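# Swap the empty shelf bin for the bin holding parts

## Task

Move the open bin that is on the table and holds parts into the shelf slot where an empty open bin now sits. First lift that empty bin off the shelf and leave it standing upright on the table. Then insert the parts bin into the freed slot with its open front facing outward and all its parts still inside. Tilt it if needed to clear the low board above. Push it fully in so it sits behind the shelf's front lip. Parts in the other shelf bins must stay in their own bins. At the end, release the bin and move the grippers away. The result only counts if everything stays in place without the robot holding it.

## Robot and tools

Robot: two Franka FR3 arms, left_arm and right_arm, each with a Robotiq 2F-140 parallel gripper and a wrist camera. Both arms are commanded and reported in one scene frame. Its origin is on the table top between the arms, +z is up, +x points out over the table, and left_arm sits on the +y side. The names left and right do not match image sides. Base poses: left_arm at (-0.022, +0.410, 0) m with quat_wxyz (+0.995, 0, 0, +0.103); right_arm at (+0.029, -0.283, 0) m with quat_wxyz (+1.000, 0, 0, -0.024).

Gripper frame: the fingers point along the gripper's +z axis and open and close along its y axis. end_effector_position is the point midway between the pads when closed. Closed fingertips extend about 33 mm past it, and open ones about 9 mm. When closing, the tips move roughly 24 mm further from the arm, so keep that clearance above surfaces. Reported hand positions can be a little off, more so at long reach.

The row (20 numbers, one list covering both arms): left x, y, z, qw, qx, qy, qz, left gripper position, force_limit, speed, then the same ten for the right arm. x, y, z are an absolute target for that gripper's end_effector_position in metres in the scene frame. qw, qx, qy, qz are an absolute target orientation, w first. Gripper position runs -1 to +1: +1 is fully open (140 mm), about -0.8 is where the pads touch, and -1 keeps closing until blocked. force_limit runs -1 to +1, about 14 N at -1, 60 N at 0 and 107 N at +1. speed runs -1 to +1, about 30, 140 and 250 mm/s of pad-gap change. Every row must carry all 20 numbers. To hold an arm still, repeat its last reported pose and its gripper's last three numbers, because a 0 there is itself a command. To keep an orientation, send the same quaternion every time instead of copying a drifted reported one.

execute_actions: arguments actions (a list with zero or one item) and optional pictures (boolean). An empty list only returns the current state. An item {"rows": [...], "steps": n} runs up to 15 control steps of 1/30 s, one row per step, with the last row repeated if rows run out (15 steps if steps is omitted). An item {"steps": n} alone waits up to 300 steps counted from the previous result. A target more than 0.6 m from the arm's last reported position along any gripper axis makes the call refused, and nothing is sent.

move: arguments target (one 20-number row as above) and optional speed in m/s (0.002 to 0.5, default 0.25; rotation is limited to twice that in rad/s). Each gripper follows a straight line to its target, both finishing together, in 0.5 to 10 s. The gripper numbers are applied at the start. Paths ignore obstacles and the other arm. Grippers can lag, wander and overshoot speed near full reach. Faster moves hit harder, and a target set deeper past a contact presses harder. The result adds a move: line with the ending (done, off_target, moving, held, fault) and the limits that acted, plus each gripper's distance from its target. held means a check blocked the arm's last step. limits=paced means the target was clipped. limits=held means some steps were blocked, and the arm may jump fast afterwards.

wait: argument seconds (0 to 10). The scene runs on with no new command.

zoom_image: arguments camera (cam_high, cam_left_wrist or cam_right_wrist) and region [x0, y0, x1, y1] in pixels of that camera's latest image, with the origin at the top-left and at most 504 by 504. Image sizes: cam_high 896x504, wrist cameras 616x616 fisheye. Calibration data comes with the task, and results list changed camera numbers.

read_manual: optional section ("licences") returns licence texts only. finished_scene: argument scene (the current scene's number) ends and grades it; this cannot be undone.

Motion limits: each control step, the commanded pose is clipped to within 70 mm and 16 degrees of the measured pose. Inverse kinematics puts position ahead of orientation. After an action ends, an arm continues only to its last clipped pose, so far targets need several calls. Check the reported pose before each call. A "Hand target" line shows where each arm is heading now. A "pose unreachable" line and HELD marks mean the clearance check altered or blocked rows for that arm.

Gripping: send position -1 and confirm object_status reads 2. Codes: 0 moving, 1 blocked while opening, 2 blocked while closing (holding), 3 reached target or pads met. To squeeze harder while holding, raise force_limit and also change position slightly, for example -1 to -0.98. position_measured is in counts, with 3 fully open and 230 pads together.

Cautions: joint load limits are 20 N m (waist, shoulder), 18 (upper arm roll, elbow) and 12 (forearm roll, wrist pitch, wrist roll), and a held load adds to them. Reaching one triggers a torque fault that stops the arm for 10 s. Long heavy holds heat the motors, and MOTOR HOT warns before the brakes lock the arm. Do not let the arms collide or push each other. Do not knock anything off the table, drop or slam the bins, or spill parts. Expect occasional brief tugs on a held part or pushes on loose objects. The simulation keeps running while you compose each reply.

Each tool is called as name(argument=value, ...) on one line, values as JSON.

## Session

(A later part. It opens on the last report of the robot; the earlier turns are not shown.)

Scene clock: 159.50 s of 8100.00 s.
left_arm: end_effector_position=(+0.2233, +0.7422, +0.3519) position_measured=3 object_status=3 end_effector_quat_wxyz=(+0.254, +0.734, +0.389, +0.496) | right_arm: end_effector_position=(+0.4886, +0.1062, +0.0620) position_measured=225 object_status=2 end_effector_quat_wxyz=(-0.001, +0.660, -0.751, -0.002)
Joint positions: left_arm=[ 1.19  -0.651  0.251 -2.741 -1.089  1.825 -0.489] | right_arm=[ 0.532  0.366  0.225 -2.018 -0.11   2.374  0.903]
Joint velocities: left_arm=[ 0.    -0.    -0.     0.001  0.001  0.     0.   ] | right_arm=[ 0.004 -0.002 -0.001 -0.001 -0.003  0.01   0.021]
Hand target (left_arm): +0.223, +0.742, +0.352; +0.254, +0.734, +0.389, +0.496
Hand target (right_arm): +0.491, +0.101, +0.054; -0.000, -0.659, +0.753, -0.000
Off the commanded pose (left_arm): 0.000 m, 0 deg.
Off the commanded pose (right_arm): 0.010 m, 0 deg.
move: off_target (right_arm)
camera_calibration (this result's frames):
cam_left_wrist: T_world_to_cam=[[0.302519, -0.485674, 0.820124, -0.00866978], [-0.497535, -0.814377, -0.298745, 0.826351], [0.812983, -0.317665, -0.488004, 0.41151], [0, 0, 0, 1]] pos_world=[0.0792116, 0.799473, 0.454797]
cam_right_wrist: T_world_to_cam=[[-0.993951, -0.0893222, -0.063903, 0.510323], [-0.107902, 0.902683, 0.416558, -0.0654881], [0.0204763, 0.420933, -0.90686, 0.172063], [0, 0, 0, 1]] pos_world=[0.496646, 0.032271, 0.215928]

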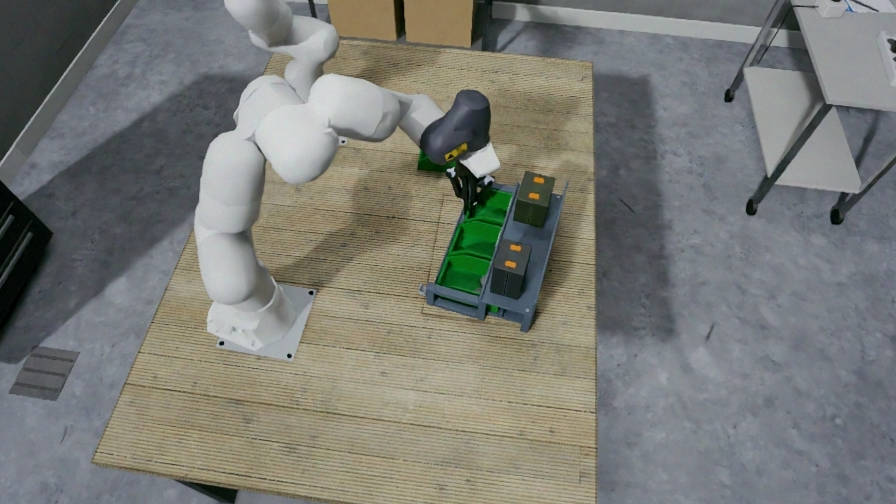

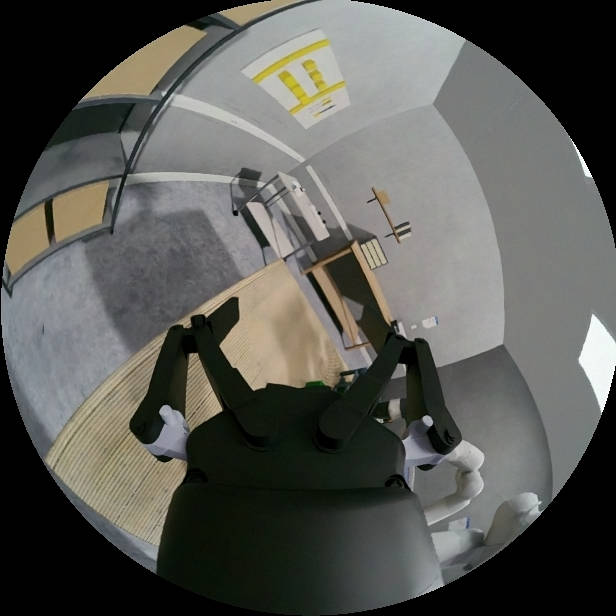

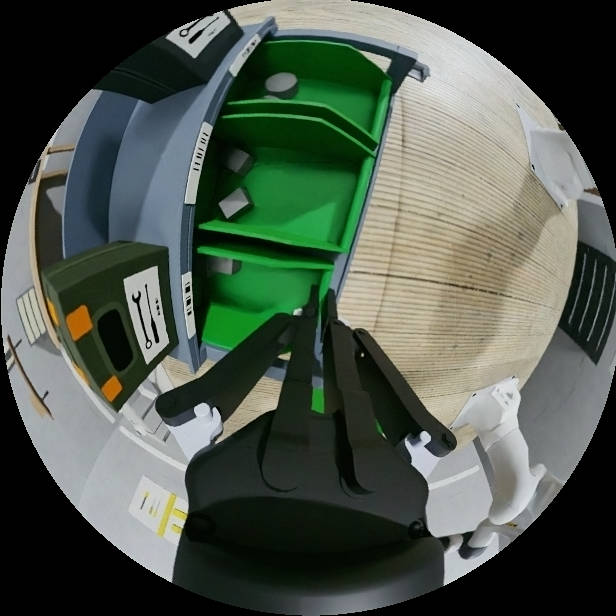

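move(target=[0.2233,0.7422,0.3519,0.254,0.734,0.389,0.496,1,0,0,0.49,0.105,0.063,0,0.659,-0.752,0,-0.65,1,-1], speed=0.015)

move(target=[0.2233,0.7422,0.3519,0.254,0.734,0.389,0.496,1,0,0,0.49,0.105,0.17,0,0.659,-0.752,0,-0.65,1,-1], speed=0.06)

move(target=[0.2233,0.7422,0.3519,0.254,0.734,0.389,0.496,1,0,0,0.33,0.05,0.25,0,0.659,-0.752,0,-0.65,1,-1], speed=0.2)

zoom_image(camera="cam_high", region=[380,100,620,320])

zoom_image(camera="cam_right_wrist", region=[60,80,400,380])

Scene clock: 161.47 s of 8100.00 s.
left_arm: end_effector_position=(+0.2233, +0.7422, +0.3519) position_measured=3 object_status=3 end_effector_quat_wxyz=(+0.254, +0.734, +0.389, +0.496) | right_arm: end_effector_position=(+0.4895, +0.1065, +0.0629) position_measured=211 object_status=3 end_effector_quat_wxyz=(-0.001, +0.658, -0.753, -0.002)
Joint positions: left_arm=[ 1.19  -0.651  0.251 -2.741 -1.089  1.825 -0.489] | right_arm=[ 0.533  0.366  0.225 -2.015 -0.11   2.373  0.909]
Joint velocities: left_arm=[ 0.002  0.     0.001 -0.     0.002 -0.    -0.   ] | right_arm=[ 0.001 -0.    -0.001  0.001  0.001 -0.004 -0.002]
Hand target (left_arm): +0.223, +0.742, +0.352; +0.254, +0.734, +0.389, +0.496
Hand target (right_arm): +0.490, +0.105, +0.063; +0.000, -0.659, +0.752, +0.000
Off the commanded pose (left_arm): 0.000 m, 0 deg.
Off the commanded pose (right_arm): 0.002 m, 0 deg.
move: done
camera_calibration (this result's frames):
cam_left_wrist: T_world_to_cam=[[0.302519, -0.485674, 0.820124, -0.00866968], [-0.497536, -0.814377, -0.298745, 0.826351], [0.812983, -0.317665, -0.488005, 0.41151], [0, 0, 0, 1]] pos_world=[0.0792116, 0.799473, 0.454797]
cam_right_wrist: T_world_to_cam=[[-0.994336, -0.0838209, -0.0653502, 0.510995], [-0.103513, 0.903237, 0.416472, -0.0682305], [0.0241176, 0.420877, -0.906797, 0.170975], [0, 0, 0, 1]] pos_world=[0.496914, 0.0325006, 0.21685]

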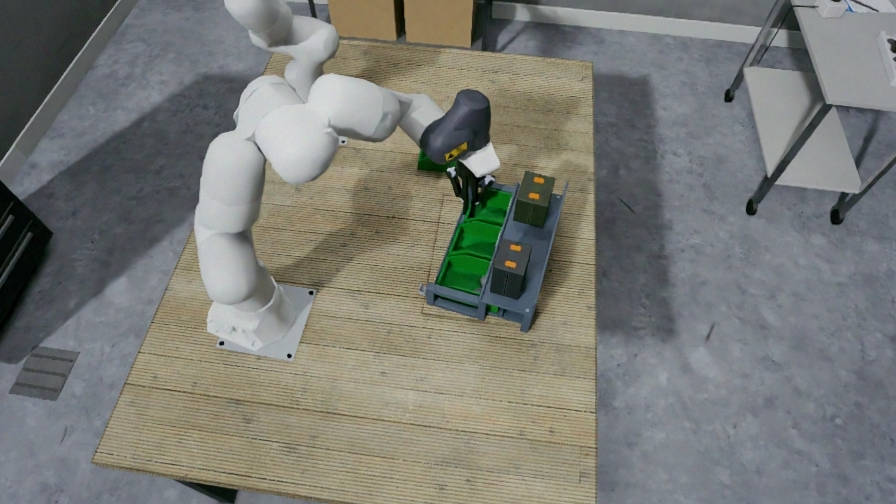

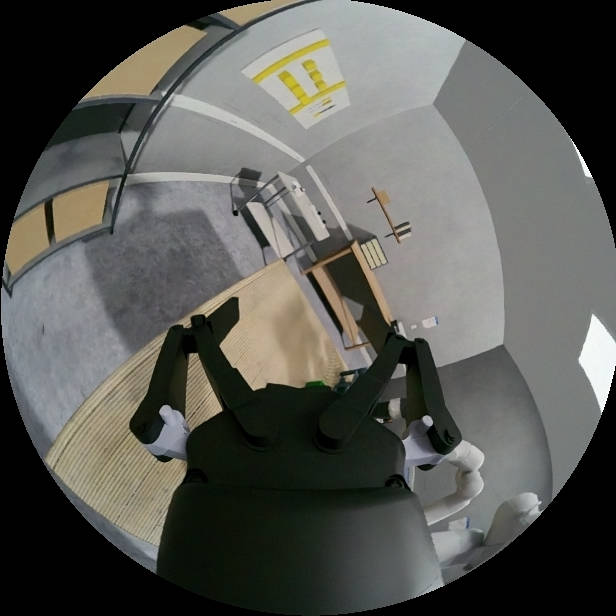

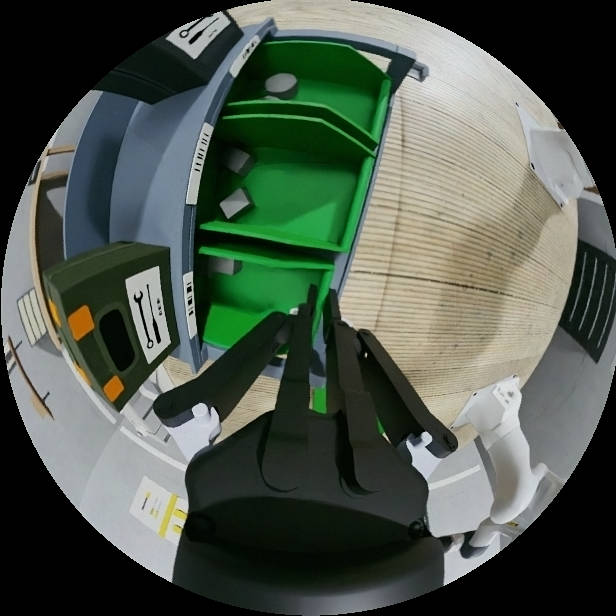

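Scene clock: 163.73 s of 8100.00 s.
left_arm: end_effector_position=(+0.2233, +0.7422, +0.3519) position_measured=3 object_status=3 end_effector_quat_wxyz=(+0.254, +0.734, +0.389, +0.496) | right_arm: end_effector_position=(+0.4907, +0.1055, +0.1683) position_measured=211 object_status=3 end_effector_quat_wxyz=(-0.001, +0.659, -0.752, +0.002)
Joint positions: left_arm=[ 1.19  -0.651  0.251 -2.741 -1.089  1.825 -0.489] | right_arm=[ 0.524  0.216  0.238 -1.932 -0.065  2.144  0.876]
Joint velocities: left_arm=[-0.001 -0.001 -0.002 -0.001 -0.001 -0.     0.001] | right_arm=[-0.001 -0.     0.     0.001  0.001 -0.01  -0.003]
Hand target (left_arm): +0.223, +0.742, +0.352; +0.254, +0.734, +0.389, +0.496
Hand target (right_arm): +0.490, +0.105, +0.169; -0.000, -0.660, +0.752, -0.001
Off the commanded pose (left_arm): 0.000 m, 0 deg.
Off the commanded pose (right_arm): 0.002 m, 0 deg.
move: done
camera_calibration (this result's frames):
cam_left_wrist: T_world_to_cam=[[0.302519, -0.485674, 0.820124, -0.00866961], [-0.497535, -0.814377, -0.298745, 0.826351], [0.812983, -0.317665, -0.488005, 0.41151], [0, 0, 0, 1]] pos_world=[0.0792116, 0.799473, 0.454797]
cam_right_wrist: T_world_to_cam=[[-0.993829, -0.0867393, -0.069136, 0.519668], [-0.107605, 0.905194, 0.411151, -0.108379], [0.0269185, 0.416054, -0.908942, 0.26639], [0, 0, 0, 1]] pos_world=[0.497628, 0.0323472, 0.322621]

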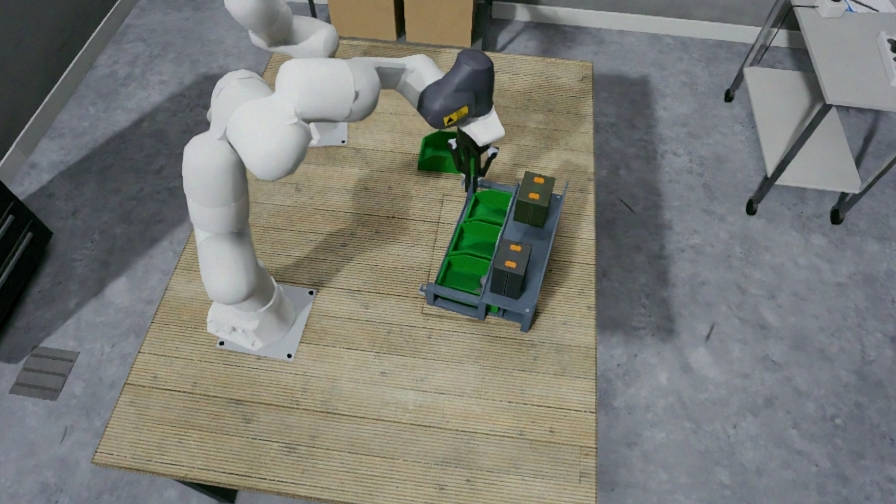

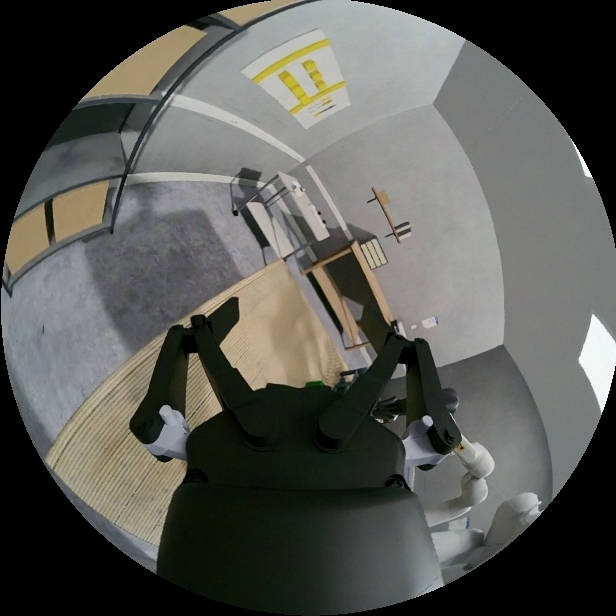

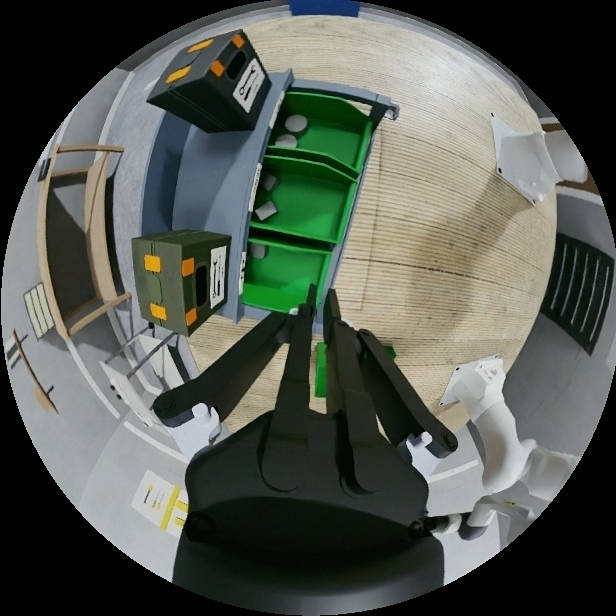

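Scene clock: 165.30 s of 8100.00 s.
left_arm: end_effector_position=(+0.2233, +0.7422, +0.3519) position_measured=3 object_status=3 end_effector_quat_wxyz=(+0.254, +0.734, +0.389, +0.496) | right_arm: end_effector_position=(+0.3351, +0.0443, +0.2469) position_measured=211 object_status=3 end_effector_quat_wxyz=(-0.001, +0.660, -0.751, +0.006)
Joint positions: left_arm=[ 1.19  -0.651  0.251 -2.741 -1.089  1.825 -0.489] | right_arm=[ 0.574 -0.336  0.277 -2.345  0.087  2.02   0.879]
Joint velocities: left_arm=[-0.001 -0.001 -0.001 -0.002  0.     0.     0.   ] | right_arm=[-0.001  0.     0.001  0.     0.002 -0.008  0.001]
Hand target (left_arm): +0.223, +0.742, +0.352; +0.254, +0.734, +0.389, +0.496
Hand target (right_arm): +0.333, +0.044, +0.247; -0.001, -0.658, +0.753, -0.005
Off the commanded pose (left_arm): 0.000 m, 0 deg.
Off the commanded pose (right_arm): 0.008 m, 1 deg.
move: off_target (right_arm)
camera_calibration (this result's frames):
cam_left_wrist: T_world_to_cam=[[0.302519, -0.485674, 0.820124, -0.00866959], [-0.497535, -0.814377, -0.298745, 0.826352], [0.812983, -0.317665, -0.488004, 0.41151], [0, 0, 0, 1]] pos_world=[0.0792116, 0.799473, 0.454797]
cam_right_wrist: T_world_to_cam=[[-0.993255, -0.089666, -0.0735167, 0.366181], [-0.11189, 0.907529, 0.404811, -0.0991634], [0.0304208, 0.410306, -0.91144, 0.367203], [0, 0, 0, 1]] pos_world=[0.341445, -0.0278378, 0.401746]

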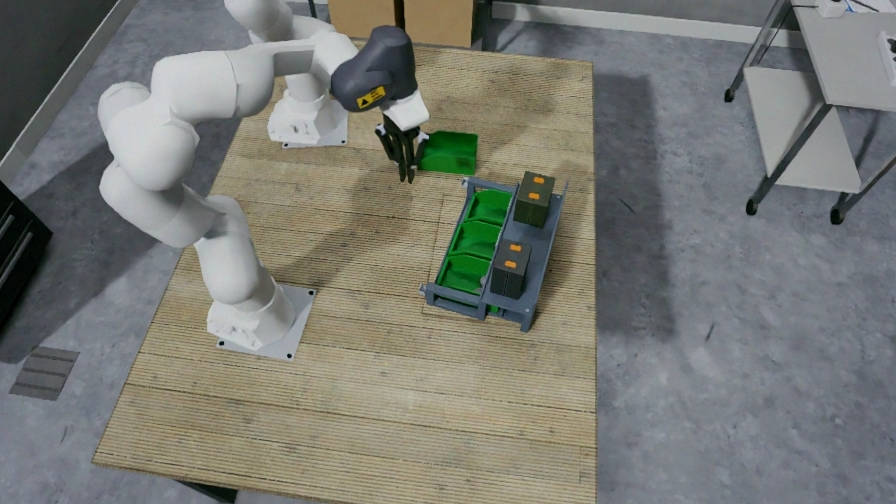

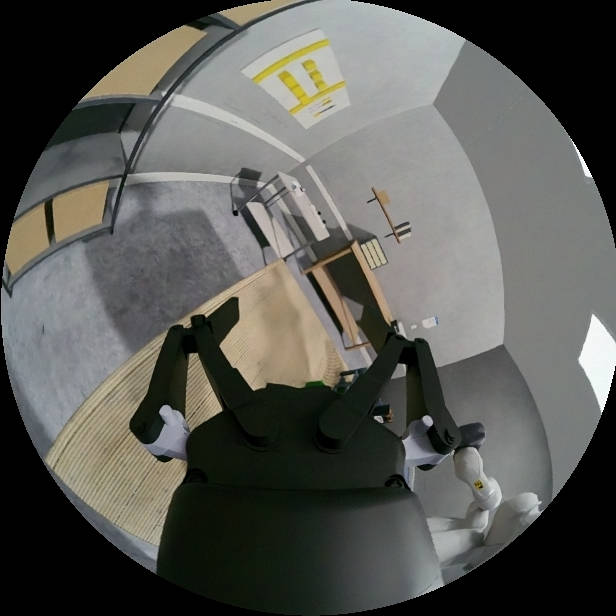

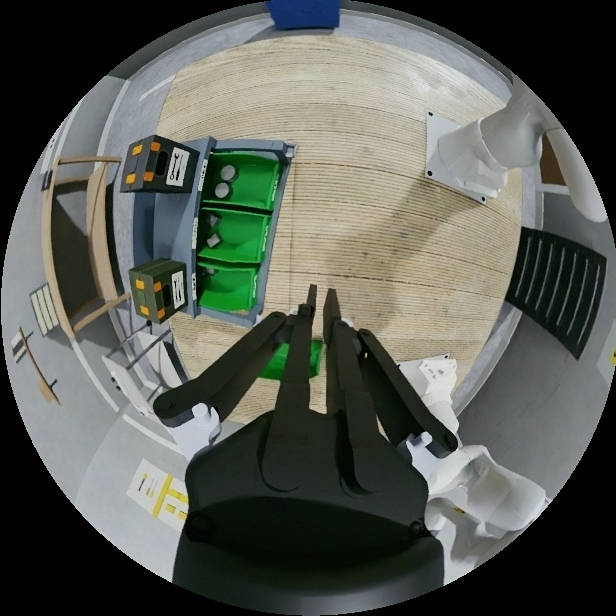

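Region (380, 100, 620, 320) of cam_high's 896x504 image, scaled by 2.100, with more detail than that image has; it fills the top 462 rows of this view, and the rest is white.

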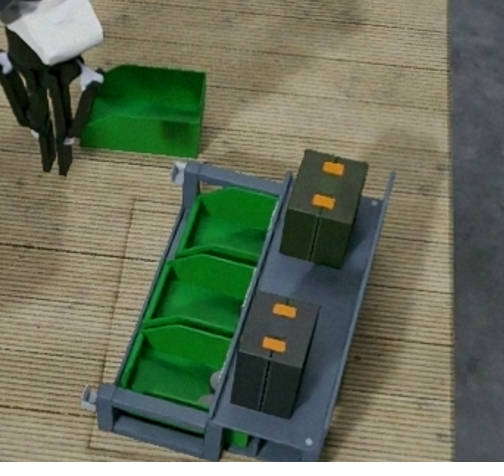

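Region (60, 80, 400, 380) of cam_right_wrist's 616x616 image, scaled by 1.482, with more detail than that image has; it fills the top 445 rows of this view, and the rest is white.

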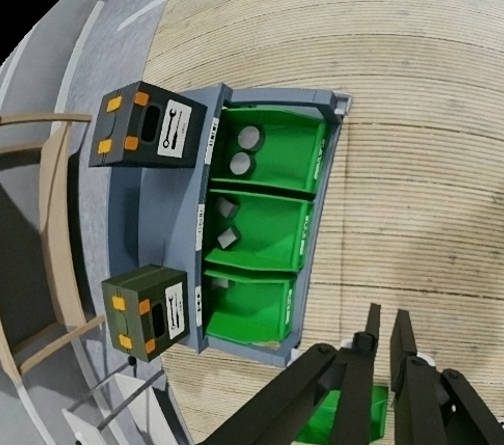

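The bin looks seated behind the lip, in line with its neighbours.

finished_scene(scene=2)

The scene is finished: the task was done.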